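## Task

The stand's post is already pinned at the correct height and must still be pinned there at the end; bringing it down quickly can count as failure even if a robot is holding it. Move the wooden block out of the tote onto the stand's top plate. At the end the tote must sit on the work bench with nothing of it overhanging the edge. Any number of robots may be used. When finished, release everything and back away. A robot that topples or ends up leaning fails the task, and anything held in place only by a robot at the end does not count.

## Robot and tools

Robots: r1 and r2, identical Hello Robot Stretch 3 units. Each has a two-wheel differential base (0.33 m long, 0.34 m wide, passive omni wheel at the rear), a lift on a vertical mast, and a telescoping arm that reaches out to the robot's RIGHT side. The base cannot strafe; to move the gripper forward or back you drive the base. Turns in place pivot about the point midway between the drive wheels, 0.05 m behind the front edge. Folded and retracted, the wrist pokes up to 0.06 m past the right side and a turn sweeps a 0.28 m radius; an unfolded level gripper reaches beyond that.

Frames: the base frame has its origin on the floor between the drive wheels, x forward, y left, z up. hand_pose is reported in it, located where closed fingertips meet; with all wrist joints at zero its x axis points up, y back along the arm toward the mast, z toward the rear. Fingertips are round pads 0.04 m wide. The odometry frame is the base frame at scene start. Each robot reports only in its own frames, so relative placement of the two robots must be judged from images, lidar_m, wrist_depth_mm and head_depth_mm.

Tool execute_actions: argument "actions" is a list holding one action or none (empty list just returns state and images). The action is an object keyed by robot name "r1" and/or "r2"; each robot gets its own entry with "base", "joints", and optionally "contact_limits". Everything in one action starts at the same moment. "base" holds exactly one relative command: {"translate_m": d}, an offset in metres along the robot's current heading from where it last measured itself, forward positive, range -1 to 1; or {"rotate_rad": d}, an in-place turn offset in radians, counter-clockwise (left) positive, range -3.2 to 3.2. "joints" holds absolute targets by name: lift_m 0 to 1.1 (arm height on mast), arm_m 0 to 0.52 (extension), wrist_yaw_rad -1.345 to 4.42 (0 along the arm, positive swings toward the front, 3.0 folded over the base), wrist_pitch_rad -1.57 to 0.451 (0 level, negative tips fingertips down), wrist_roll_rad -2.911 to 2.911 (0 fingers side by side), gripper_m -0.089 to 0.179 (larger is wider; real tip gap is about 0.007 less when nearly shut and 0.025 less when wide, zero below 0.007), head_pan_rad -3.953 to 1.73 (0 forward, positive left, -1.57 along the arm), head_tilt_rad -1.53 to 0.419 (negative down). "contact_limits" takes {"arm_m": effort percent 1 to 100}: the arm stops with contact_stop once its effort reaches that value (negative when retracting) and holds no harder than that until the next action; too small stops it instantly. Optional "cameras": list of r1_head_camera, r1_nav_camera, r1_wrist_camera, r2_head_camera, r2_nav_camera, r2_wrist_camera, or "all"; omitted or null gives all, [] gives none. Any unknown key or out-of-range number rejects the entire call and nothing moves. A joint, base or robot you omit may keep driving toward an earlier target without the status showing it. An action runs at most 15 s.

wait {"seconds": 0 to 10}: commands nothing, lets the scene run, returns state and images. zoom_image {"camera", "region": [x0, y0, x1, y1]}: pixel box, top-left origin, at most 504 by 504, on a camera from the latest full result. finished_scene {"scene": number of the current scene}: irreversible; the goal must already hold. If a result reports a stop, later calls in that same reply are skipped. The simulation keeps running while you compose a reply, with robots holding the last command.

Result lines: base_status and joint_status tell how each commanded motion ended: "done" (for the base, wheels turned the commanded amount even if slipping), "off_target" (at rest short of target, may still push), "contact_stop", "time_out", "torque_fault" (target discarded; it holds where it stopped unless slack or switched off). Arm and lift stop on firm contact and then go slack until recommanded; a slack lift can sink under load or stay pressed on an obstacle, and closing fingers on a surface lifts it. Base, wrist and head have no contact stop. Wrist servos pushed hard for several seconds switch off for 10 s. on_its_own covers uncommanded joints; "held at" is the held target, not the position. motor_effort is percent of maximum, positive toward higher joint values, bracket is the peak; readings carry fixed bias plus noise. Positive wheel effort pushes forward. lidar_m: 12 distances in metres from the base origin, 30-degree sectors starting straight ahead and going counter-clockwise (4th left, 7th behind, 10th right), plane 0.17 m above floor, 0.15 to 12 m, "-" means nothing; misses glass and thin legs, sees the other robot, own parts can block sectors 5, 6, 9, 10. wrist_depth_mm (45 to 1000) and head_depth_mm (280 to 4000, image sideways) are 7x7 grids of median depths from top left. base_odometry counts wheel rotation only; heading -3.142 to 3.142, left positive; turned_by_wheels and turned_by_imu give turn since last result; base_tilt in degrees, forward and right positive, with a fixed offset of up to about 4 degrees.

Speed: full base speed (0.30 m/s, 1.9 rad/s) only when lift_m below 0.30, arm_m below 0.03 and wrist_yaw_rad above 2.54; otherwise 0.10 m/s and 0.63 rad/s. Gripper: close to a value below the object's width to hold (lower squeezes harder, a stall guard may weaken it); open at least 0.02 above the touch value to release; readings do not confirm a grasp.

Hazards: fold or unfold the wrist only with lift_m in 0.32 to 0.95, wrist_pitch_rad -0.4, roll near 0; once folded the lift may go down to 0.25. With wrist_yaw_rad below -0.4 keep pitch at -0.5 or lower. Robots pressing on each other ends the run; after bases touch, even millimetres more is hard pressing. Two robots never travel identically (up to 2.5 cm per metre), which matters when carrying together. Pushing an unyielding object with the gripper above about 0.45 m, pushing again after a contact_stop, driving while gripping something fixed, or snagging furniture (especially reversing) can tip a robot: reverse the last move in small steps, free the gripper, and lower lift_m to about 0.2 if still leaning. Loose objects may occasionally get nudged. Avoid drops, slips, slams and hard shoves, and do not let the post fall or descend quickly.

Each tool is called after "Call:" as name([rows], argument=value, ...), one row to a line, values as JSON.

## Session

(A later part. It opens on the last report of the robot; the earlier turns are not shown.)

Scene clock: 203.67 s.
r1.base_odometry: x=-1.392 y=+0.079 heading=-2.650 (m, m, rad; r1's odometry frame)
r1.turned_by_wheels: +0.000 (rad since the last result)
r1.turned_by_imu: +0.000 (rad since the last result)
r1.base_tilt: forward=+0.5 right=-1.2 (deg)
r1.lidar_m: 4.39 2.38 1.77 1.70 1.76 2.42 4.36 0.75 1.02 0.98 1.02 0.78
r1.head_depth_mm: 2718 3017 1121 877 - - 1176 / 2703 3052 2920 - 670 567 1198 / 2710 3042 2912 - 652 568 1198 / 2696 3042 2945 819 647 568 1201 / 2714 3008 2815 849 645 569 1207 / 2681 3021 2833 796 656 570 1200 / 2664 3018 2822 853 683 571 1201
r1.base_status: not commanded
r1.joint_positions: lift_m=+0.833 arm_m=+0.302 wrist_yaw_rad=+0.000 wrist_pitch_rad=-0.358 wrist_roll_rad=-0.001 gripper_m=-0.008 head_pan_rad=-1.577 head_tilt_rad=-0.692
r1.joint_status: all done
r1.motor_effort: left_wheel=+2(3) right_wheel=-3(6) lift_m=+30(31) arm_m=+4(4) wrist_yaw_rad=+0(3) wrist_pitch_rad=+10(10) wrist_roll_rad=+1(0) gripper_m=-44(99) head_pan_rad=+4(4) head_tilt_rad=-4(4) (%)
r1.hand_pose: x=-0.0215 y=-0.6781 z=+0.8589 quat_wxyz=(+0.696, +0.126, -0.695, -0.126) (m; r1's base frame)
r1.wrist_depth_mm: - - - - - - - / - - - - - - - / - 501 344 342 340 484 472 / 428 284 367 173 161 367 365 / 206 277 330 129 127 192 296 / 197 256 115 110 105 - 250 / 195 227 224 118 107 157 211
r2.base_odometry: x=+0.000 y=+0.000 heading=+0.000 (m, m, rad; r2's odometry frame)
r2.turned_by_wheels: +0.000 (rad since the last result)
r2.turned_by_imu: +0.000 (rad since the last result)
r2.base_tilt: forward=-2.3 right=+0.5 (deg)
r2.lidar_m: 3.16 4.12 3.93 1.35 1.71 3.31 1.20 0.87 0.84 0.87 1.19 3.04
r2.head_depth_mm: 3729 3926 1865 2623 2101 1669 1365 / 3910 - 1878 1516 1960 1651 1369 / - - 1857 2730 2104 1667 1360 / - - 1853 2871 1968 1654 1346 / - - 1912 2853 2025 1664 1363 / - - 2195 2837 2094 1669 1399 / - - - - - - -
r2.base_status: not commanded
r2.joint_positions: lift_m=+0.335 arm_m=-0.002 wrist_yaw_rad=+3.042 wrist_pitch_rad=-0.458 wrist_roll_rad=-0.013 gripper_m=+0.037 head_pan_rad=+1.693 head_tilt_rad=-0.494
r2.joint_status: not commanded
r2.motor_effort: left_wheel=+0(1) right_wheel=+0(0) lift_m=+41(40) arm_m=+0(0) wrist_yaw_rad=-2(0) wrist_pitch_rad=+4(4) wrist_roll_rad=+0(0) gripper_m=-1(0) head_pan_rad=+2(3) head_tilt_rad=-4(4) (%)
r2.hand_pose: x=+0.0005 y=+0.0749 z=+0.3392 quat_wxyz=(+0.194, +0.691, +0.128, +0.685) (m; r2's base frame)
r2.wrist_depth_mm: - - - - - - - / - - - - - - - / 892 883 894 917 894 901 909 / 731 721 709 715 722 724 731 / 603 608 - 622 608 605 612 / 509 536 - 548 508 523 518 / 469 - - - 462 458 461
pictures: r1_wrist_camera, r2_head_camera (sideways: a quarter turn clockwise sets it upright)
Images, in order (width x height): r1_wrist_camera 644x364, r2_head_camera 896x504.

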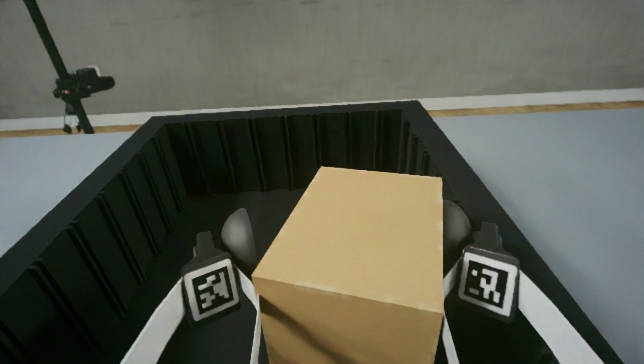

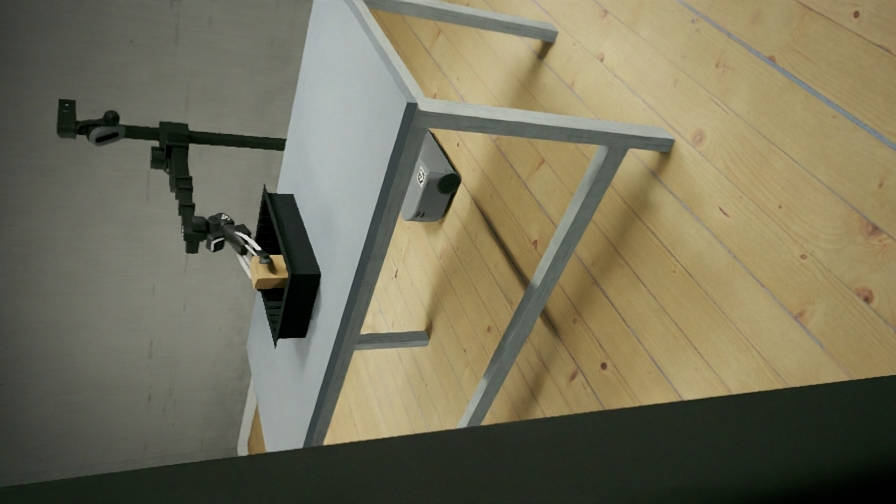

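Call:
execute_actions([
  {"r1":{"joints":{"lift_m":0.838,"wrist_yaw_rad":0.25}}},
], cameras=["r1_wrist_camera"])

Call:
execute_actions([
  {"r1":{"joints":{"lift_m":0.834,"gripper_m":0.13}}},
], cameras=[])

Call:
execute_actions([
  {"r1":{"joints":{"lift_m":0.90}}},
], cameras=[])

Call:
execute_actions([
  {"r1":{"base":{"translate_m":0.055},"joints":{"wrist_yaw_rad":0.0,"wrist_pitch_rad":-0.45,"gripper_m":0.115}}},
], cameras=["r1_wrist_camera","r1_head_camera"])

Scene clock: 219.13 s.
r1.base_odometry: x=-1.392 y=+0.079 heading=-2.650 (m, m, rad; r1's odometry frame)
r1.turned_by_wheels: +0.000 (rad since the last result)
r1.turned_by_imu: -0.002 (rad since the last result)
r1.base_tilt: forward=+0.6 right=-1.2 (deg)
r1.lidar_m: 4.39 2.37 1.76 1.70 1.76 2.42 4.35 0.75 1.02 0.98 1.02 0.78
r1.head_depth_mm: 2710 3021 1128 879 - - 1177 / 2690 3032 2925 - 661 568 1206 / 2674 3029 2962 - 652 567 1202 / 2720 3020 2967 - 646 568 1198 / 2712 3041 1135 818 645 570 1199 / 2689 2993 2808 797 655 571 1206 / 2675 3037 2824 854 683 571 1203
r1.base_status: not commanded
r1.joint_positions: lift_m=+0.838 arm_m=+0.302 wrist_yaw_rad=+0.247 wrist_pitch_rad=-0.374 wrist_roll_rad=-0.001 gripper_m=+0.046 head_pan_rad=-1.577 head_tilt_rad=-0.692
r1.joint_status: all done
r1.on_its_own: gripper_m is held at +0.045, not at your -0.010, by its stall guard, which is not easing now
r1.motor_effort: left_wheel=+1(1) right_wheel=-2(3) lift_m=+32(33) arm_m=+3(5) wrist_yaw_rad=+2(6) wrist_pitch_rad=+19(20) wrist_roll_rad=+1(0) gripper_m=-20(20) head_pan_rad=+5(5) head_tilt_rad=-4(5) (%)
r1.hand_pose: x=+0.0346 y=-0.6694 z=+0.8601 quat_wxyz=(+0.706, +0.216, -0.673, -0.045) (m; r1's base frame)
r1.wrist_depth_mm: - - - - - - - / - - - - - - - / 573 549 344 360 334 314 449 / 431 412 267 174 161 332 227 / 339 202 249 129 127 288 185 / 272 175 116 111 105 - 174 / 145 169 224 119 108 218 161
r2.base_odometry: x=+0.000 y=+0.000 heading=+0.000 (m, m, rad; r2's odometry frame)
r2.turned_by_wheels: +0.000 (rad since the last result)
r2.turned_by_imu: +0.001 (rad since the last result)
r2.base_tilt: forward=-2.4 right=+0.6 (deg)
r2.lidar_m: 3.15 4.10 3.92 1.35 1.71 3.32 1.20 0.87 0.84 0.87 1.19 3.05
r2.head_depth_mm: 3783 3933 1885 2599 2094 1665 1365 / 3843 - 1853 1505 1963 1641 1369 / - - 1842 2717 2066 1639 1374 / - - 1855 2890 1960 1646 1371 / - - 1900 2875 2038 1658 1372 / - - 2217 2858 2094 1666 1406 / - - - - - - -
r2.base_status: not commanded
r2.joint_positions: lift_m=+0.335 arm_m=-0.002 wrist_yaw_rad=+3.042 wrist_pitch_rad=-0.458 wrist_roll_rad=-0.013 gripper_m=+0.037 head_pan_rad=+1.693 head_tilt_rad=-0.494
r2.joint_status: not commanded
r2.motor_effort: left_wheel=+0(1) right_wheel=+0(0) lift_m=+40(40) arm_m=+0(0) wrist_yaw_rad=+0(0) wrist_pitch_rad=+4(4) wrist_roll_rad=+0(0) gripper_m=-1(1) head_pan_rad=+2(2) head_tilt_rad=-4(4) (%)
r2.hand_pose: x=+0.0005 y=+0.0749 z=+0.3392 quat_wxyz=(+0.194, +0.691, +0.128, +0.685) (m; r2's base frame)
r2.wrist_depth_mm: - - - - - - - / - - - - - - - / 909 890 892 904 914 915 882 / 743 719 732 731 733 717 728 / 604 608 - 615 622 620 604 / 523 536 - 533 515 530 522 / 467 - - - 457 458 457
pictures: r1_wrist_camera
Images, in order (width x height): r1_wrist_camera 644x364.

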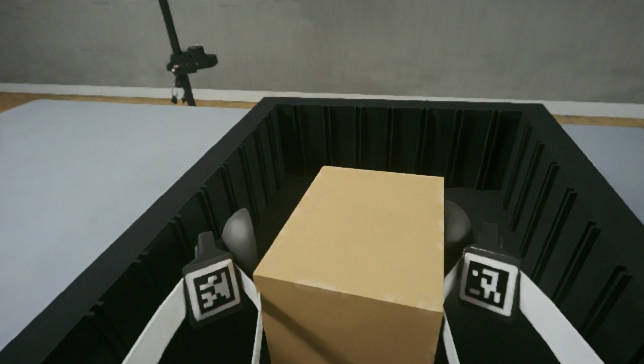

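Scene clock: 220.47 s.
r1.base_odometry: x=-1.392 y=+0.079 heading=-2.650 (m, m, rad; r1's odometry frame)
r1.turned_by_wheels: +0.000 (rad since the last result)
r1.turned_by_imu: +0.000 (rad since the last result)
r1.base_tilt: forward=+0.5 right=-1.2 (deg)
r1.lidar_m: 4.38 2.37 1.76 1.70 1.76 2.42 4.34 0.75 1.02 0.98 1.02 0.79
r1.head_depth_mm: 2688 3041 1120 879 - - 1173 / 2721 3063 2925 - 662 567 1198 / 2682 3023 2941 - 651 567 1202 / 2681 3023 2937 - 646 569 1197 / 2691 3011 1131 819 643 569 1198 / 2699 3034 2833 795 656 570 1202 / 2671 2993 2836 854 684 570 1202
r1.base_status: not commanded
r1.joint_positions: lift_m=+0.834 arm_m=+0.302 wrist_yaw_rad=+0.248 wrist_pitch_rad=-0.361 wrist_roll_rad=-0.001 gripper_m=+0.130 head_pan_rad=-1.577 head_tilt_rad=-0.692
r1.joint_status: all done
r1.motor_effort: left_wheel=+2(2) right_wheel=-2(2) lift_m=+17(29) arm_m=+4(3) wrist_yaw_rad=+1(2) wrist_pitch_rad=+12(19) wrist_roll_rad=+0(0) gripper_m=+0(82) head_pan_rad=+4(4) head_tilt_rad=-5(4) (%)
r1.hand_pose: x=+0.0353 y=-0.6708 z=+0.8600 quat_wxyz=(+0.706, +0.212, -0.674, -0.040) (m; r1's base frame)
r1.wrist_depth_mm: - - - - - - - / - - - - - - - / 587 555 514 357 336 314 - / 425 417 267 373 347 336 228 / 342 208 291 135 132 294 185 / 274 168 261 112 111 248 161 / 145 192 225 110 100 221 181
r2.base_odometry: x=+0.000 y=+0.000 heading=+0.000 (m, m, rad; r2's odometry frame)
r2.turned_by_wheels: +0.000 (rad since the last result)
r2.turned_by_imu: +0.000 (rad since the last result)
r2.base_tilt: forward=-2.3 right=+0.5 (deg)
r2.lidar_m: 3.18 4.10 3.91 1.35 1.71 3.30 1.20 0.87 0.84 0.87 1.19 3.06
r2.head_depth_mm: 3629 3885 1874 2588 2113 1662 1373 / 3853 - 1867 1499 1981 1666 1372 / - - 1863 2767 2073 1656 1376 / - - 1847 2836 1967 1655 1348 / - - 1909 2868 2025 1655 1361 / - - 2201 2859 2087 1669 1408 / - - - - - - -
r2.base_status: not commanded
r2.joint_positions: lift_m=+0.335 arm_m=-0.002 wrist_yaw_rad=+3.042 wrist_pitch_rad=-0.458 wrist_roll_rad=-0.013 gripper_m=+0.037 head_pan_rad=+1.693 head_tilt_rad=-0.494
r2.joint_status: not commanded
r2.motor_effort: left_wheel=+0(0) right_wheel=+0(0) lift_m=+41(40) arm_m=+0(0) wrist_yaw_rad=-1(1) wrist_pitch_rad=+4(4) wrist_roll_rad=+0(0) gripper_m=-1(1) head_pan_rad=+2(2) head_tilt_rad=-4(4) (%)
r2.hand_pose: x=+0.0005 y=+0.0749 z=+0.3392 quat_wxyz=(+0.194, +0.691, +0.128, +0.685) (m; r2's base frame)
r2.wrist_depth_mm: - - - - - - - / - - - - - - - / 886 901 885 872 914 921 904 / 714 736 726 715 732 741 729 / 593 613 - 607 622 605 608 / 520 539 - 535 515 525 527 / 472 - - - 459 463 455
pictures: none
No camera images: the call's "cameras" was empty. Leave "cameras" out to get every camera's image.

Scene clock: 221.90 s.
r1.base_odometry: x=-1.392 y=+0.079 heading=-2.650 (m, m, rad; r1's odometry frame)
r1.turned_by_wheels: +0.000 (rad since the last result)
r1.turned_by_imu: +0.000 (rad since the last result)
r1.base_tilt: forward=+0.5 right=-1.2 (deg)
r1.lidar_m: 4.37 2.38 1.77 1.70 1.76 2.42 4.34 0.75 1.02 0.98 1.02 0.78
r1.head_depth_mm: 2689 3050 3083 - 662 555 1196 / 2705 3027 - 817 680 568 1207 / 2684 3027 - 764 653 569 1205 / 2685 3011 - 765 648 568 1201 / 2712 3020 2980 820 645 569 1202 / 2703 3039 2819 795 654 570 1201 / 2671 3009 2812 858 684 572 1201
r1.base_status: not commanded
r1.joint_positions: lift_m=+0.900 arm_m=+0.302 wrist_yaw_rad=+0.248 wrist_pitch_rad=-0.360 wrist_roll_rad=-0.001 gripper_m=+0.130 head_pan_rad=-1.577 head_tilt_rad=-0.692
r1.joint_status: all done
r1.motor_effort: left_wheel=+2(2) right_wheel=-2(2) lift_m=+31(33) arm_m=+4(4) wrist_yaw_rad=+1(1) wrist_pitch_rad=+11(12) wrist_roll_rad=+0(0) gripper_m=+0(0) head_pan_rad=+4(5) head_tilt_rad=-4(4) (%)
r1.hand_pose: x=+0.0353 y=-0.6709 z=+0.9255 quat_wxyz=(+0.706, +0.212, -0.674, -0.040) (m; r1's base frame)
r1.wrist_depth_mm: - - - - - - - / - - - - - - - / - - - - - - - / 563 544 520 395 374 358 470 / 452 438 316 404 390 370 391 / 366 368 307 334 320 324 329 / 319 211 287 172 170 275 206
r2.base_odometry: x=+0.000 y=+0.000 heading=+0.000 (m, m, rad; r2's odometry frame)
r2.turned_by_wheels: +0.000 (rad since the last result)
r2.turned_by_imu: +0.000 (rad since the last result)
r2.base_tilt: forward=-2.4 right=+0.5 (deg)
r2.lidar_m: 3.17 4.09 3.92 1.35 1.71 3.28 1.20 0.87 0.84 0.87 1.19 3.04
r2.head_depth_mm: 3641 3902 1864 2581 2114 1642 1364 / 3867 - 1858 1501 1955 1653 1376 / - - 1873 2717 2114 1646 1373 / - - 1860 2897 1969 1661 1374 / - - 1909 2866 2026 1647 1370 / - - 2201 2863 2082 1684 1397 / - - - - - - -
r2.base_status: not commanded
r2.joint_positions: lift_m=+0.335 arm_m=-0.002 wrist_yaw_rad=+3.042 wrist_pitch_rad=-0.458 wrist_roll_rad=-0.013 gripper_m=+0.037 head_pan_rad=+1.693 head_tilt_rad=-0.494
r2.joint_status: not commanded
r2.motor_effort: left_wheel=+0(0) right_wheel=+0(0) lift_m=+41(40) arm_m=+0(0) wrist_yaw_rad=+0(1) wrist_pitch_rad=+4(4) wrist_roll_rad=+0(0) gripper_m=-1(1) head_pan_rad=+2(2) head_tilt_rad=-3(4) (%)
r2.hand_pose: x=+0.0005 y=+0.0749 z=+0.3392 quat_wxyz=(+0.194, +0.691, +0.128, +0.685) (m; r2's base frame)
r2.wrist_depth_mm: - - - - - - - / - - - - - - - / 897 883 898 934 913 895 931 / 715 721 727 725 720 752 743 / 611 607 - 600 614 615 618 / 515 529 - 537 505 526 523 / 473 - - - 458 458 462
pictures: none
No camera images: the call's "cameras" was empty. Leave "cameras" out to get every camera's image.

Scene clock: 223.87 s.
r1.base_odometry: x=-1.440 y=+0.053 heading=-2.649 (m, m, rad; r1's odometry frame)
r1.turned_by_wheels: +0.000 (rad since the last result)
r1.turned_by_imu: +0.000 (rad since the last result)
r1.base_tilt: forward=+0.5 right=-1.2 (deg)
r1.lidar_m: 4.33 2.38 1.76 1.70 1.76 2.42 4.41 0.80 1.02 0.98 1.02 0.73
r1.head_depth_mm: 2706 3028 3085 - 660 555 1198 / 2722 3056 - 751 652 567 1203 / 2705 3040 - 789 649 568 1201 / 2670 3053 2952 793 646 569 1201 / 2702 3029 2832 791 645 568 1203 / 2697 3001 2813 854 684 569 1202 / 2709 3035 2860 853 685 570 1207
r1.base_status: done
r1.joint_positions: lift_m=+0.900 arm_m=+0.302 wrist_yaw_rad=+0.002 wrist_pitch_rad=-0.464 wrist_roll_rad=-0.001 gripper_m=+0.115 head_pan_rad=-1.577 head_tilt_rad=-0.692
r1.joint_status: all done
r1.motor_effort: left_wheel=+2(7) right_wheel=-3(5) lift_m=+31(31) arm_m=+3(4) wrist_yaw_rad=-1(2) wrist_pitch_rad=+8(11) wrist_roll_rad=+1(1) gripper_m=+1(62) head_pan_rad=+5(5) head_tilt_rad=-3(4) (%)
r1.hand_pose: x=-0.0212 y=-0.6651 z=+0.9022 quat_wxyz=(+0.689, +0.163, -0.688, -0.162) (m; r1's base frame)
r1.wrist_depth_mm: - - - - - - - / - - - - - - - / - 573 530 370 374 501 492 / 457 449 355 396 395 298 399 / 386 375 350 351 336 239 339 / 327 323 309 175 170 - 278 / 283 209 263 150 145 249 181
r2.base_odometry: x=+0.000 y=+0.000 heading=+0.000 (m, m, rad; r2's odometry frame)
r2.turned_by_wheels: +0.000 (rad since the last result)
r2.turned_by_imu: +0.000 (rad since the last result)
r2.base_tilt: forward=-2.3 right=+0.5 (deg)
r2.lidar_m: 3.18 4.10 3.92 1.35 1.71 3.28 1.20 0.87 0.84 0.87 1.19 3.04
r2.head_depth_mm: 3695 3940 1861 2600 2129 1658 1362 / 3828 - 1862 1508 1955 1654 1369 / - - 1851 2661 2096 1643 1360 / - - 1853 2867 1974 1642 1358 / - - 1925 2871 2033 1639 1370 / - - 2210 2886 2103 1676 1395 / - - - - - - -
r2.base_status: not commanded
r2.joint_positions: lift_m=+0.335 arm_m=-0.002 wrist_yaw_rad=+3.042 wrist_pitch_rad=-0.458 wrist_roll_rad=-0.013 gripper_m=+0.037 head_pan_rad=+1.693 head_tilt_rad=-0.494
r2.joint_status: not commanded
r2.motor_effort: left_wheel=-1(0) right_wheel=+0(0) lift_m=+39(40) arm_m=+0(0) wrist_yaw_rad=+0(0) wrist_pitch_rad=+4(4) wrist_roll_rad=-1(0) gripper_m=-1(0) head_pan_rad=+2(2) head_tilt_rad=-3(3) (%)
r2.hand_pose: x=+0.0005 y=+0.0749 z=+0.3392 quat_wxyz=(+0.194, +0.691, +0.128, +0.685) (m; r2's base frame)
r2.wrist_depth_mm: - - - - - - - / - - - - - - - / 882 930 909 885 907 891 913 / 729 741 713 715 730 735 710 / 608 606 - 615 624 609 602 / 523 542 - 526 500 523 526 / 466 - - - 464 466 462
pictures: r1_head_camera (sideways: a quarter turn clockwise sets it upright), r1_wrist_camera
Images, in order (width x height): r1_head_camera 896x504, r1_wrist_camera 644x364.

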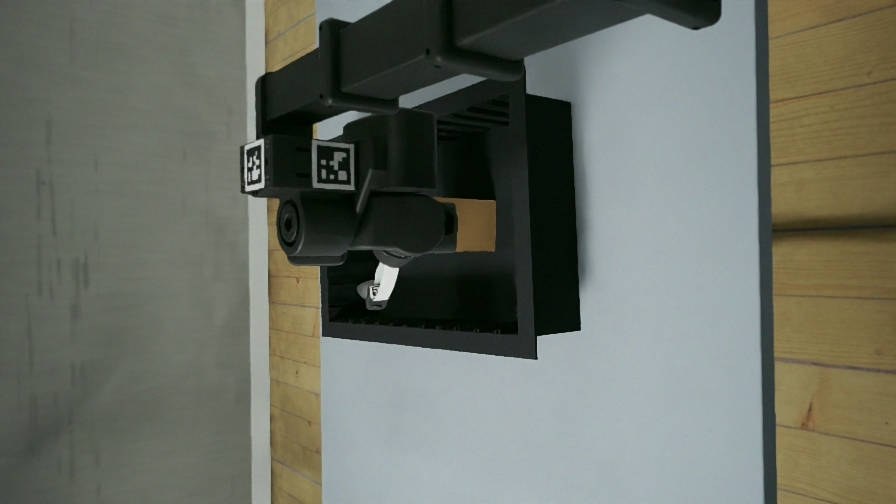

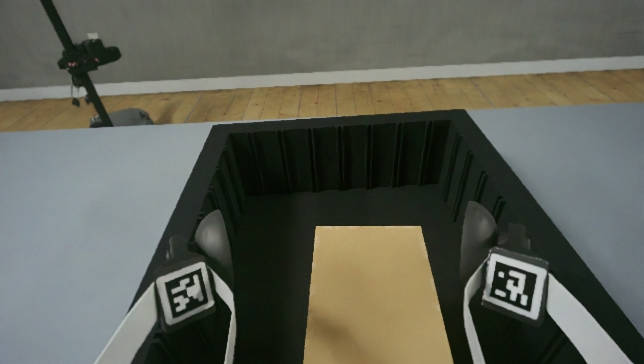

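Call:
execute_actions([
  {"r1":{"base":{"translate_m":-0.012},"joints":{"arm_m":0.292,"gripper_m":0.105}}},
], cameras=[])

Call:
execute_actions([
  {"r1":{"joints":{"lift_m":0.835}}},
], cameras=["r1_wrist_camera"])

Call:
execute_actions([
  {"r1":{"joints":{"gripper_m":0.02}}},
], cameras=["r1_wrist_camera","r2_head_camera"])

Call:
zoom_image(camera="r2_head_camera", region=[140, 160, 340, 360])

Scene clock: 233.83 s.
r1.base_odometry: x=-1.430 y=+0.059 heading=-2.649 (m, m, rad; r1's odometry frame)
r1.turned_by_wheels: +0.000 (rad since the last result)
r1.turned_by_imu: -0.001 (rad since the last result)
r1.base_tilt: forward=+0.5 right=-1.2 (deg)
r1.lidar_m: 4.34 2.37 1.76 1.70 1.77 2.42 4.39 0.79 1.02 0.98 1.02 0.74
r1.head_depth_mm: 2711 3071 2962 - 660 567 1201 / 2724 3025 - 751 654 568 1204 / 2696 3041 - 789 650 569 1199 / 2716 3019 2944 767 647 569 1196 / 2678 3033 1968 790 645 568 1200 / 2674 3014 2821 854 683 571 1206 / 2681 3027 2821 855 685 570 1209
r1.base_status: done
r1.joint_positions: lift_m=+0.900 arm_m=+0.292 wrist_yaw_rad=+0.001 wrist_pitch_rad=-0.464 wrist_roll_rad=-0.001 gripper_m=+0.105 head_pan_rad=-1.577 head_tilt_rad=-0.692
r1.joint_status: all done
r1.motor_effort: left_wheel=+1(5) right_wheel=-3(9) lift_m=+31(31) arm_m=-3(4) wrist_yaw_rad=-1(1) wrist_pitch_rad=+8(8) wrist_roll_rad=+0(0) gripper_m=+0(49) head_pan_rad=+5(5) head_tilt_rad=-4(4) (%)
r1.hand_pose: x=-0.0213 y=-0.6557 z=+0.9021 quat_wxyz=(+0.689, +0.163, -0.688, -0.162) (m; r1's base frame)
r1.wrist_depth_mm: - - - - - - - / - - - - - - - / 596 565 382 379 373 498 483 / 458 453 389 411 398 301 399 / 385 360 352 196 338 242 335 / 328 229 306 167 229 - 285 / 284 205 271 148 152 244 187
r2.base_odometry: x=+0.000 y=+0.000 heading=+0.000 (m, m, rad; r2's odometry frame)
r2.turned_by_wheels: +0.000 (rad since the last result)
r2.turned_by_imu: +0.000 (rad since the last result)
r2.base_tilt: forward=-2.4 right=+0.6 (deg)
r2.lidar_m: 3.16 4.09 3.92 1.35 1.71 3.29 1.20 0.87 0.84 0.87 1.19 3.05
r2.head_depth_mm: 3809 3795 1871 2609 2105 1653 1362 / 3825 - 1857 1510 1963 1650 1376 / - - 1870 2635 2110 1656 1359 / - - 1854 2899 1971 1654 1370 / - - 1904 2845 2025 1647 1363 / - - 2216 2878 2084 1669 1393 / - - - - - - -
r2.base_status: not commanded
r2.joint_positions: lift_m=+0.335 arm_m=-0.002 wrist_yaw_rad=+3.042 wrist_pitch_rad=-0.458 wrist_roll_rad=-0.013 gripper_m=+0.037 head_pan_rad=+1.693 head_tilt_rad=-0.494
r2.joint_status: not commanded
r2.motor_effort: left_wheel=+0(0) right_wheel=+0(0) lift_m=+41(40) arm_m=+0(0) wrist_yaw_rad=-1(0) wrist_pitch_rad=+4(4) wrist_roll_rad=+0(0) gripper_m=+0(0) head_pan_rad=+2(2) head_tilt_rad=-4(4) (%)
r2.hand_pose: x=+0.0005 y=+0.0749 z=+0.3392 quat_wxyz=(+0.194, +0.691, +0.128, +0.685) (m; r2's base frame)
r2.wrist_depth_mm: - - - - - - - / - - - - - - - / 873 877 872 904 893 924 912 / 709 717 733 737 721 747 722 / 605 611 - 611 616 610 616 / 524 541 - 536 513 525 524 / 467 - - - 461 464 464
pictures: none
No camera images: the call's "cameras" was empty. Leave "cameras" out to get every camera's image.

Scene clock: 235.27 s.
r1.base_odometry: x=-1.430 y=+0.059 heading=-2.649 (m, m, rad; r1's odometry frame)
r1.turned_by_wheels: +0.000 (rad since the last result)
r1.turned_by_imu: +0.000 (rad since the last result)
r1.base_tilt: forward=+0.6 right=-1.2 (deg)
r1.lidar_m: 4.32 2.37 1.76 1.70 1.76 2.42 4.39 0.79 1.02 0.98 1.02 0.74
r1.head_depth_mm: 2719 3033 1123 876 - - 1175 / 2714 3051 2943 - 652 568 1199 / 2700 3040 2918 - 650 568 1197 / 2706 3017 1054 818 645 569 1200 / 2698 3023 1136 791 644 570 1195 / 2665 3006 2836 854 683 570 1201 / 2686 3009 2807 855 684 570 1203
r1.base_status: not commanded
r1.joint_positions: lift_m=+0.835 arm_m=+0.292 wrist_yaw_rad=+0.001 wrist_pitch_rad=-0.465 wrist_roll_rad=-0.001 gripper_m=+0.105 head_pan_rad=-1.577 head_tilt_rad=-0.692
r1.joint_status: all done
r1.motor_effort: left_wheel=+1(2) right_wheel=-3(3) lift_m=+18(27) arm_m=-3(4) wrist_yaw_rad=-1(0) wrist_pitch_rad=+8(8) wrist_roll_rad=+0(0) gripper_m=+1(0) head_pan_rad=+5(6) head_tilt_rad=-4(4) (%)
r1.hand_pose: x=-0.0213 y=-0.6556 z=+0.8377 quat_wxyz=(+0.689, +0.164, -0.687, -0.163) (m; r1's base frame)
r1.wrist_depth_mm: - - - - - - - / - - 340 340 334 456 469 / 448 265 356 158 319 231 367 / 347 209 313 127 130 229 176 / 167 197 257 107 105 206 155 / 146 182 123 115 113 - 156 / 143 181 205 137 142 196 145
r2.base_odometry: x=+0.000 y=+0.000 heading=+0.000 (m, m, rad; r2's odometry frame)
r2.turned_by_wheels: +0.000 (rad since the last result)
r2.turned_by_imu: +0.000 (rad since the last result)
r2.base_tilt: forward=-2.4 right=+0.5 (deg)
r2.lidar_m: 3.16 4.11 3.92 1.35 1.72 3.30 1.19 0.87 0.84 0.87 1.19 3.04
r2.head_depth_mm: 3609 3954 1876 2594 2089 1658 1377 / 3885 - 1872 1509 1950 1642 1365 / - - 1858 2646 2101 1651 1370 / - - 1848 2839 1978 1655 1366 / - - 1890 2839 2040 1669 1356 / - - 2213 2885 2105 1668 1398 / - - - - - - -
r2.base_status: not commanded
r2.joint_positions: lift_m=+0.335 arm_m=-0.002 wrist_yaw_rad=+3.042 wrist_pitch_rad=-0.458 wrist_roll_rad=-0.013 gripper_m=+0.037 head_pan_rad=+1.693 head_tilt_rad=-0.494
r2.joint_status: not commanded
r2.motor_effort: left_wheel=+0(0) right_wheel=+0(0) lift_m=+40(40) arm_m=+0(0) wrist_yaw_rad=-1(1) wrist_pitch_rad=+4(4) wrist_roll_rad=+0(0) gripper_m=+0(0) head_pan_rad=+2(2) head_tilt_rad=-4(3) (%)
r2.hand_pose: x=+0.0005 y=+0.0749 z=+0.3392 quat_wxyz=(+0.194, +0.691, +0.128, +0.685) (m; r2's base frame)
r2.wrist_depth_mm: - - - - - - - / - - - - - - - / 859 895 899 914 899 910 904 / 720 734 733 733 734 728 725 / 606 603 - 611 615 611 602 / 518 533 - 543 505 536 519 / 465 - - - 459 467 461
pictures: r1_wrist_camera
Images, in order (width x height): r1_wrist_camera 644x364.

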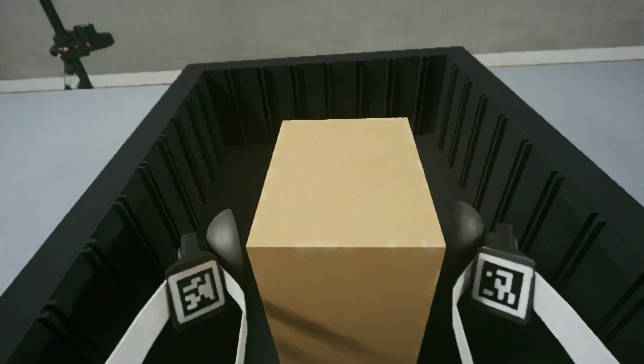

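Scene clock: 237.10 s.
r1.base_odometry: x=-1.430 y=+0.059 heading=-2.649 (m, m, rad; r1's odometry frame)
r1.turned_by_wheels: +0.000 (rad since the last result)
r1.turned_by_imu: +0.000 (rad since the last result)
r1.base_tilt: forward=+0.5 right=-1.1 (deg)
r1.lidar_m: 4.34 2.37 1.76 1.70 1.76 2.42 4.38 0.79 1.02 0.98 1.02 0.74
r1.head_depth_mm: 2691 3031 1121 874 - - 1175 / 2717 3040 2940 - 655 568 1200 / 2708 3064 2942 - 648 568 1201 / 2680 3046 967 790 645 568 1198 / 2715 3034 1133 792 646 570 1204 / 2687 3025 2829 854 682 570 1207 / 2661 3014 2786 853 685 570 1205
r1.base_status: not commanded
r1.joint_positions: lift_m=+0.835 arm_m=+0.292 wrist_yaw_rad=+0.004 wrist_pitch_rad=-0.465 wrist_roll_rad=+0.001 gripper_m=+0.024 head_pan_rad=-1.577 head_tilt_rad=-0.692
r1.joint_status: gripper_m off_target (ended at +0.024, target +0.020)
r1.motor_effort: left_wheel=+2(5) right_wheel=-5(10) lift_m=+18(18) arm_m=-2(4) wrist_yaw_rad=-3(6) wrist_pitch_rad=+8(10) wrist_roll_rad=-1(2) gripper_m=-20(100) head_pan_rad=+5(5) head_tilt_rad=-4(5) (%)
r1.hand_pose: x=-0.0206 y=-0.6553 z=+0.8375 quat_wxyz=(+0.688, +0.165, -0.688, -0.162) (m; r1's base frame)
r1.wrist_depth_mm: - - - - - - - / - - 334 337 336 458 472 / 438 265 354 157 158 232 367 / 351 209 310 126 127 232 175 / 168 194 260 112 106 227 154 / 145 192 - 127 117 211 158 / 143 179 206 153 171 196 154
r2.base_odometry: x=+0.000 y=+0.000 heading=+0.000 (m, m, rad; r2's odometry frame)
r2.turned_by_wheels: +0.000 (rad since the last result)
r2.turned_by_imu: +0.000 (rad since the last result)
r2.base_tilt: forward=-2.3 right=+0.6 (deg)
r2.lidar_m: 3.16 4.07 3.91 1.35 1.71 3.29 1.20 0.87 0.84 0.87 1.20 3.05
r2.head_depth_mm: 3656 3931 1860 2613 2106 1651 1374 / 3781 - 1839 1508 1961 1664 1374 / - - 1853 2659 2116 1667 1371 / - - 1842 2875 1962 1654 1358 / - - 1900 2856 2039 1645 1363 / - - 2173 2893 2082 1667 1401 / - - - - - - -
r2.base_status: not commanded
r2.joint_positions: lift_m=+0.335 arm_m=-0.002 wrist_yaw_rad=+3.042 wrist_pitch_rad=-0.458 wrist_roll_rad=-0.013 gripper_m=+0.037 head_pan_rad=+1.693 head_tilt_rad=-0.494
r2.joint_status: not commanded
r2.motor_effort: left_wheel=+0(0) right_wheel=+0(0) lift_m=+40(40) arm_m=+0(0) wrist_yaw_rad=+1(1) wrist_pitch_rad=+4(4) wrist_roll_rad=+0(0) gripper_m=+0(1) head_pan_rad=+2(2) head_tilt_rad=-3(5) (%)
r2.hand_pose: x=+0.0005 y=+0.0749 z=+0.3392 quat_wxyz=(+0.194, +0.691, +0.128, +0.685) (m; r2's base frame)
r2.wrist_depth_mm: - - - - - - - / - - - - - - - / 882 893 879 899 902 892 912 / 709 721 731 730 723 738 732 / 604 608 - 599 623 610 612 / 519 533 - 528 512 526 531 / 472 - - - 459 453 462
pictures: r1_wrist_camera, r2_head_camera (sideways: a quarter turn clockwise sets it upright)
Images, in order (width x height): r1_wrist_camera 644x364, r2_head_camera 896x504.

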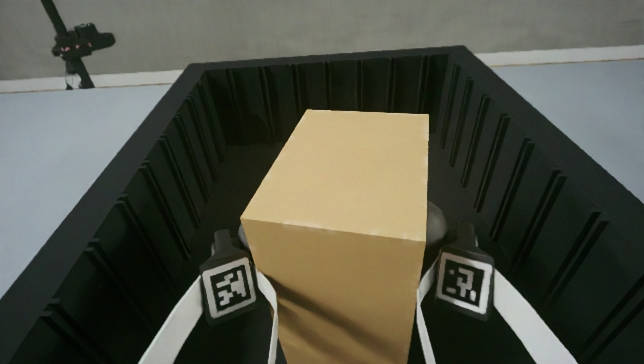

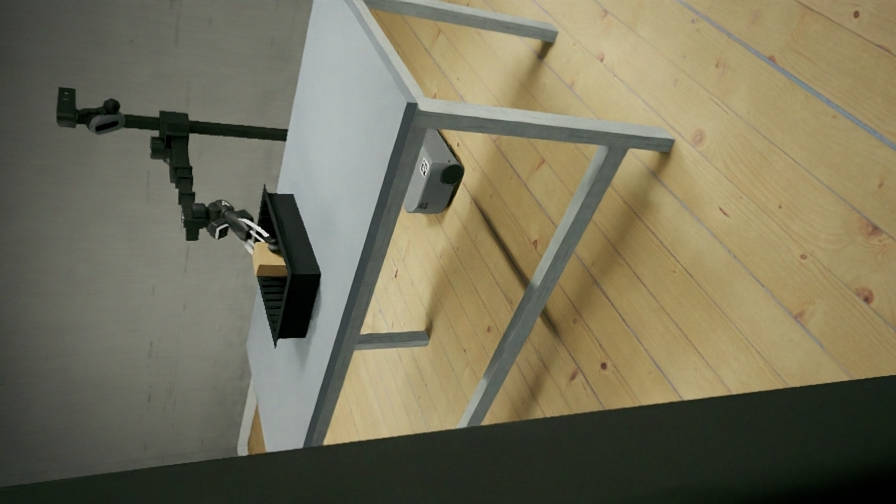

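Region (140, 160, 340, 360) of r2_head_camera's 896x504 image, scaled by 2.520, with more detail than that image has.

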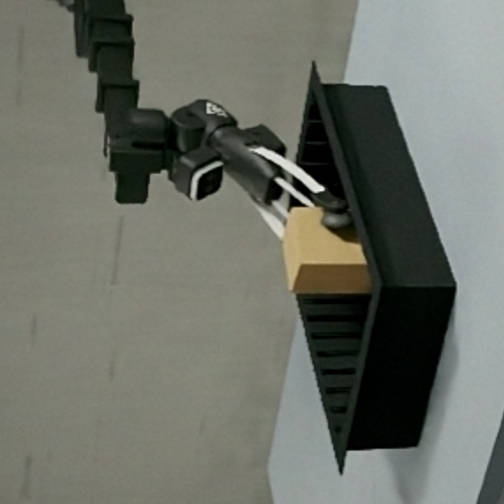

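Call:
execute_actions([
  {"r1":{"joints":{"lift_m":0.96}}},
], cameras=["r1_wrist_camera"])

Call:
execute_actions([
  {"r1":{"base":{"translate_m":-1.0},"joints":{"lift_m":1.1,"arm_m":0.05,"head_pan_rad":-2.4,"head_tilt_rad":-0.4}}},
], cameras=["r1_wrist_camera","r1_head_camera"])

Scene clock: 250.87 s.
r1.base_odometry: x=-1.430 y=+0.059 heading=-2.649 (m, m, rad; r1's odometry frame)
r1.turned_by_wheels: +0.000 (rad since the last result)
r1.turned_by_imu: -0.001 (rad since the last result)
r1.base_tilt: forward=+0.6 right=-1.1 (deg)
r1.lidar_m: 4.30 2.38 1.76 1.70 1.76 2.42 4.40 0.79 1.02 0.98 1.02 0.74
r1.head_depth_mm: 2699 2934 - 818 678 568 1202 / 2694 2927 1027 766 655 567 1200 / 2689 2930 - 836 651 569 1199 / 2704 2976 972 818 644 569 1200 / 2699 3022 1131 791 646 569 1203 / 2691 3017 2824 855 684 570 1207 / 2711 3020 2827 854 683 570 1206
r1.base_status: not commanded
r1.joint_positions: lift_m=+0.960 arm_m=+0.292 wrist_yaw_rad=+0.002 wrist_pitch_rad=-0.490 wrist_roll_rad=+0.001 gripper_m=+0.027 head_pan_rad=-1.577 head_tilt_rad=-0.692
r1.joint_status: all done
r1.on_its_own: gripper_m is held at +0.026, not at your +0.020, by its stall guard, which is not easing now
r1.motor_effort: left_wheel=+2(3) right_wheel=-4(5) lift_m=+32(34) arm_m=-2(2) wrist_yaw_rad=-1(2) wrist_pitch_rad=+22(23) wrist_roll_rad=-1(1) gripper_m=-19(20) head_pan_rad=+5(5) head_tilt_rad=-4(4) (%)
r1.hand_pose: x=-0.0212 y=-0.6519 z=+0.9563 quat_wxyz=(+0.686, +0.172, -0.686, -0.172) (m; r1's base frame)
r1.wrist_depth_mm: - - - - - - - / - - - - - - - / - - - 598 566 590 560 / 542 531 406 129 137 475 465 / 455 443 309 114 109 405 400 / 390 384 - 128 119 351 354 / 343 335 316 145 138 264 309
r2.base_odometry: x=+0.000 y=+0.000 heading=+0.000 (m, m, rad; r2's odometry frame)
r2.turned_by_wheels: +0.000 (rad since the last result)
r2.turned_by_imu: +0.000 (rad since the last result)
r2.base_tilt: forward=-2.4 right=+0.5 (deg)
r2.lidar_m: 3.15 4.12 3.91 1.35 1.71 3.28 1.20 0.87 0.84 0.87 1.19 3.05
r2.head_depth_mm: 3603 3879 1865 2618 2114 1650 1380 / 3824 - 1851 1510 1935 1662 1364 / - - 1868 2619 2123 1654 1369 / - - 1861 2870 1977 1653 1363 / - - 1923 2854 2027 1646 1366 / - - 2189 2899 2078 1674 1408 / - - - - - - -
r2.base_status: not commanded
r2.joint_positions: lift_m=+0.335 arm_m=-0.002 wrist_yaw_rad=+3.042 wrist_pitch_rad=-0.458 wrist_roll_rad=-0.013 gripper_m=+0.037 head_pan_rad=+1.693 head_tilt_rad=-0.494
r2.joint_status: not commanded
r2.motor_effort: left_wheel=+0(0) right_wheel=+0(0) lift_m=+40(40) arm_m=+0(0) wrist_yaw_rad=+0(0) wrist_pitch_rad=+4(4) wrist_roll_rad=+0(0) gripper_m=-1(0) head_pan_rad=+2(2) head_tilt_rad=-3(4) (%)
r2.hand_pose: x=+0.0005 y=+0.0749 z=+0.3392 quat_wxyz=(+0.194, +0.691, +0.128, +0.685) (m; r2's base frame)
r2.wrist_depth_mm: - - - - - - - / - - - - - - - / 879 892 912 893 903 905 870 / 722 723 737 719 723 726 730 / 611 605 - 616 623 618 609 / 520 532 - 531 517 523 528 / 473 - - - 464 458 461
pictures: r1_wrist_camera
Images, in order (width x height): r1_wrist_camera 644x364.

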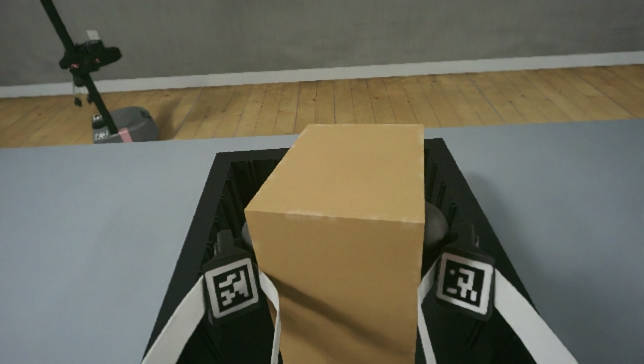

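Scene clock: 262.27 s.
r1.base_odometry: x=-0.549 y=+0.532 heading=-2.649 (m, m, rad; r1's odometry frame)
r1.turned_by_wheels: +0.000 (rad since the last result)
r1.turned_by_imu: -0.001 (rad since the last result)
r1.base_tilt: forward=+0.5 right=-1.2 (deg)
r1.lidar_m: 1.70 2.40 1.77 1.70 1.77 2.43 3.41 1.22 3.18 1.00 0.41 1.39
r1.head_depth_mm: - - - - 2344 1759 1422 / - - - 2898 2344 1758 1421 / - - - 3092 2247 1689 1425 / - - - 3307 2366 1772 1424 / - - - 3306 2354 1775 1422 / - - - 3309 2370 1777 1431 / - - - - 2063 1780 1430
r1.base_status: done
r1.joint_positions: lift_m=+1.100 arm_m=+0.050 wrist_yaw_rad=+0.001 wrist_pitch_rad=-0.491 wrist_roll_rad=+0.001 gripper_m=+0.027 head_pan_rad=-2.393 head_tilt_rad=-0.409
r1.joint_status: all done
r1.on_its_own: gripper_m is held at +0.026, not at your +0.020, by its stall guard, which is not easing now
r1.motor_effort: left_wheel=+2(4) right_wheel=-3(10) lift_m=+33(34) arm_m=-4(4) wrist_yaw_rad=+0(1) wrist_pitch_rad=+22(22) wrist_roll_rad=-1(1) gripper_m=-20(20) head_pan_rad=-4(56) head_tilt_rad=+4(23) (%)
r1.hand_pose: x=-0.0214 y=-0.4100 z=+1.0963 quat_wxyz=(+0.686, +0.172, -0.686, -0.172) (m; r1's base frame)
r1.wrist_depth_mm: - - - - - - - / - - - - - - - / - - - - - - - / 777 760 773 129 137 - - / 664 634 614 115 109 - - / 569 542 - 128 119 - - / 492 490 - 145 138 - -
r2.base_odometry: x=+0.000 y=+0.000 heading=+0.000 (m, m, rad; r2's odometry frame)
r2.turned_by_wheels: +0.000 (rad since the last result)
r2.turned_by_imu: +0.001 (rad since the last result)
r2.base_tilt: forward=-2.4 right=+0.6 (deg)
r2.lidar_m: 3.17 4.10 3.91 1.35 1.71 3.30 1.20 0.87 0.84 0.87 1.20 3.05
r2.head_depth_mm: 3619 3904 1888 2612 2112 1672 1373 / 4000 - 1855 1506 1962 1651 1364 / - - 1854 2748 2103 1660 1365 / - - 1843 2883 1961 1669 1376 / - - 1909 2832 2028 1654 1360 / - - 2219 2872 2078 1692 1388 / - - - - - - -
r2.base_status: not commanded
r2.joint_positions: lift_m=+0.335 arm_m=-0.002 wrist_yaw_rad=+3.042 wrist_pitch_rad=-0.458 wrist_roll_rad=-0.013 gripper_m=+0.037 head_pan_rad=+1.693 head_tilt_rad=-0.494
r2.joint_status: not commanded
r2.motor_effort: left_wheel=+0(0) right_wheel=+0(0) lift_m=+39(41) arm_m=+0(0) wrist_yaw_rad=-1(0) wrist_pitch_rad=+4(4) wrist_roll_rad=+0(0) gripper_m=-1(1) head_pan_rad=+3(2) head_tilt_rad=-4(4) (%)
r2.hand_pose: x=+0.0005 y=+0.0749 z=+0.3392 quat_wxyz=(+0.194, +0.691, +0.128, +0.685) (m; r2's base frame)
r2.wrist_depth_mm: - - - - - - - / - - - - - - - / 892 886 899 877 926 903 906 / 716 713 732 725 719 732 731 / 604 607 - 609 621 619 621 / 515 533 - 534 505 513 519 / 473 - - - 458 463 457
pictures: r1_head_camera (sideways: a quarter turn clockwise sets it upright), r1_wrist_camera
Images, in order (width x height): r1_head_camera 896x504, r1_wrist_camera 644x364.

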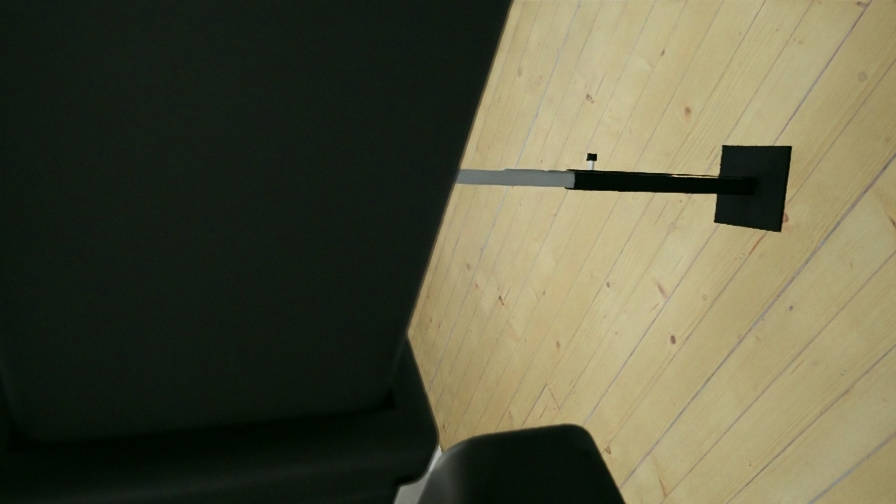

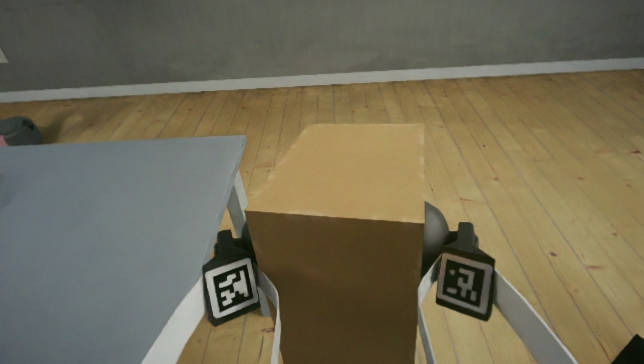

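Call:
execute_actions([
  {"r1":{"base":{"translate_m":-0.97},"joints":{"wrist_pitch_rad":-0.3,"head_pan_rad":-1.57,"head_tilt_rad":-0.5}},"r2":{"joints":{"head_pan_rad":-3.9,"head_tilt_rad":-0.1}}},
], cameras=["r1_wrist_camera","r1_head_camera","r1_nav_camera","r2_head_camera"])

Scene clock: 280.53 s.
r1.base_odometry: x=+0.306 y=+0.990 heading=-2.649 (m, m, rad; r1's odometry frame)
r1.turned_by_wheels: +0.000 (rad since the last result)
r1.turned_by_imu: -0.001 (rad since the last result)
r1.base_tilt: forward=+0.5 right=-1.2 (deg)
r1.lidar_m: 1.27 2.41 1.76 1.70 1.78 2.43 2.43 2.52 3.15 0.70 3.18 1.26
r1.head_depth_mm: - - - - 1924 1623 1329 / 2631 - - - - 1627 1338 / 2591 - - - - 1627 1335 / 2634 2857 3080 - 2001 1523 1262 / 2655 2877 3154 2825 2080 1635 1338 / 2630 2850 3202 2914 2097 1646 1335 / 2635 2876 3180 2940 2114 1648 1348
r1.base_status: done
r1.joint_positions: lift_m=+1.100 arm_m=+0.050 wrist_yaw_rad=+0.001 wrist_pitch_rad=-0.349 wrist_roll_rad=+0.001 gripper_m=+0.027 head_pan_rad=-1.577 head_tilt_rad=-0.494
r1.joint_status: all done
r1.on_its_own: gripper_m is held at +0.026, not at your +0.020, by its stall guard, which is not easing now
r1.motor_effort: left_wheel=+2(2) right_wheel=-3(8) lift_m=+32(33) arm_m=-3(4) wrist_yaw_rad=+0(0) wrist_pitch_rad=+27(27) wrist_roll_rad=-1(1) gripper_m=-19(19) head_pan_rad=+5(57) head_tilt_rad=-4(12) (%)
r1.hand_pose: x=-0.0214 y=-0.4278 z=+1.1279 quat_wxyz=(+0.696, +0.123, -0.696, -0.123) (m; r1's base frame)
r1.wrist_depth_mm: - - - - - - - / - - - - - - - / - - - - - - - / - - - 129 137 - - / - - - 115 109 - - / - - - 128 120 - - / - - - 145 138 - -
r2.base_odometry: x=+0.000 y=+0.000 heading=+0.000 (m, m, rad; r2's odometry frame)
r2.turned_by_wheels: +0.000 (rad since the last result)
r2.turned_by_imu: +0.001 (rad since the last result)
r2.base_tilt: forward=-2.5 right=+0.6 (deg)
r2.lidar_m: 3.17 4.09 3.92 1.35 1.71 3.29 1.20 0.87 0.84 0.87 1.19 3.05
r2.head_depth_mm: - - - - - - - / - 3971 - - - 2902 2042 / 2447 3651 - - - 2852 2024 / 2475 - - - - 2847 2043 / 2481 - - - - 2771 2022 / 2479 - - - - 2795 2010 / 2475 - - - - 2768 2037
r2.base_status: not commanded
r2.joint_positions: lift_m=+0.335 arm_m=-0.002 wrist_yaw_rad=+3.042 wrist_pitch_rad=-0.458 wrist_roll_rad=-0.013 gripper_m=+0.037 head_pan_rad=-3.893 head_tilt_rad=-0.112
r2.joint_status: all done
r2.motor_effort: left_wheel=-1(0) right_wheel=+0(0) lift_m=+40(40) arm_m=+0(0) wrist_yaw_rad=+0(0) wrist_pitch_rad=+4(4) wrist_roll_rad=+0(0) gripper_m=-1(1) head_pan_rad=-3(32) head_tilt_rad=+6(36) (%)
r2.hand_pose: x=+0.0005 y=+0.0749 z=+0.3392 quat_wxyz=(+0.194, +0.691, +0.128, +0.685) (m; r2's base frame)
r2.wrist_depth_mm: - - - - - - - / - - - - - - - / 896 892 879 906 884 913 893 / 704 729 716 734 732 728 729 / 602 594 - 600 623 606 611 / 529 531 - 540 511 526 523 / 477 - - - 463 468 468
pictures: r1_head_camera (sideways: a quarter turn clockwise sets it upright), r1_nav_camera (sideways: a quarter turn counterclockwise sets it upright), r1_wrist_camera, r2_head_camera (sideways: a quarter turn clockwise sets it upright)
Images, in order (width x height): r1_head_camera 896x504, r1_nav_camera 672x504, r1_wrist_camera 644x364, r2_head_camera 896x504.

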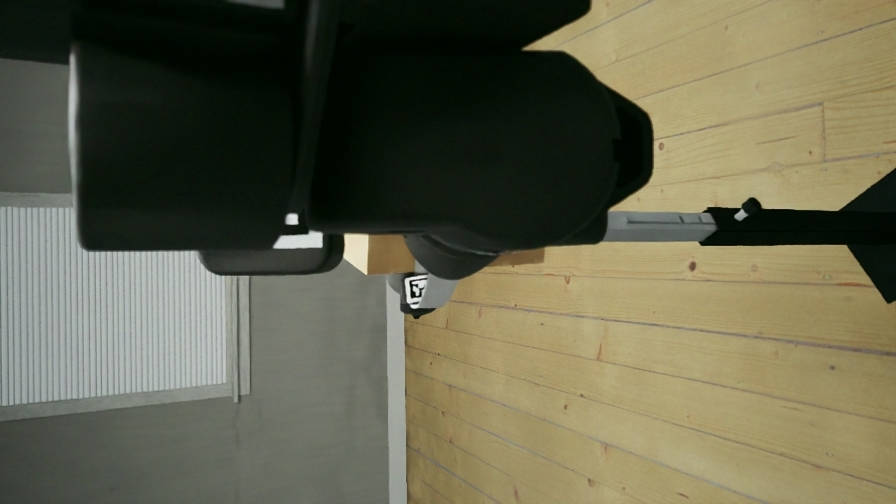

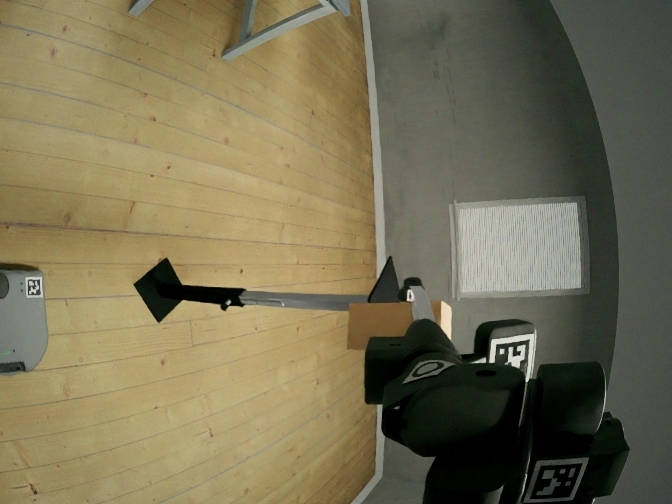

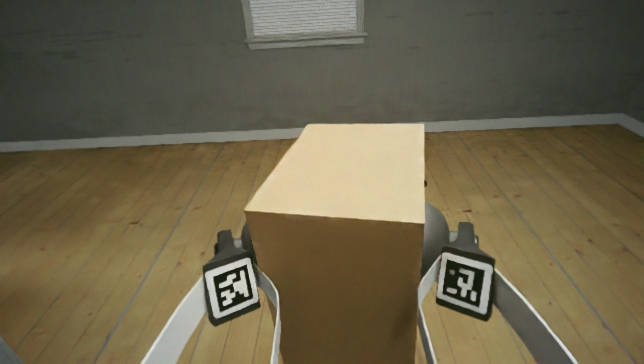

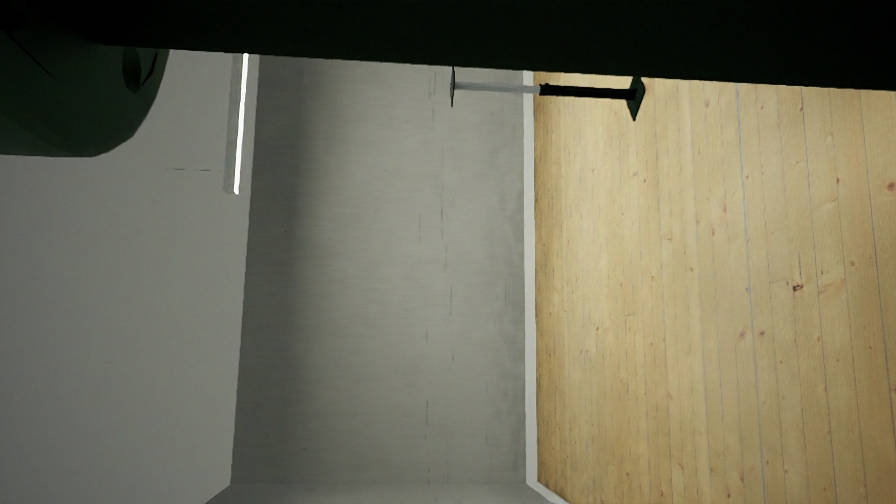

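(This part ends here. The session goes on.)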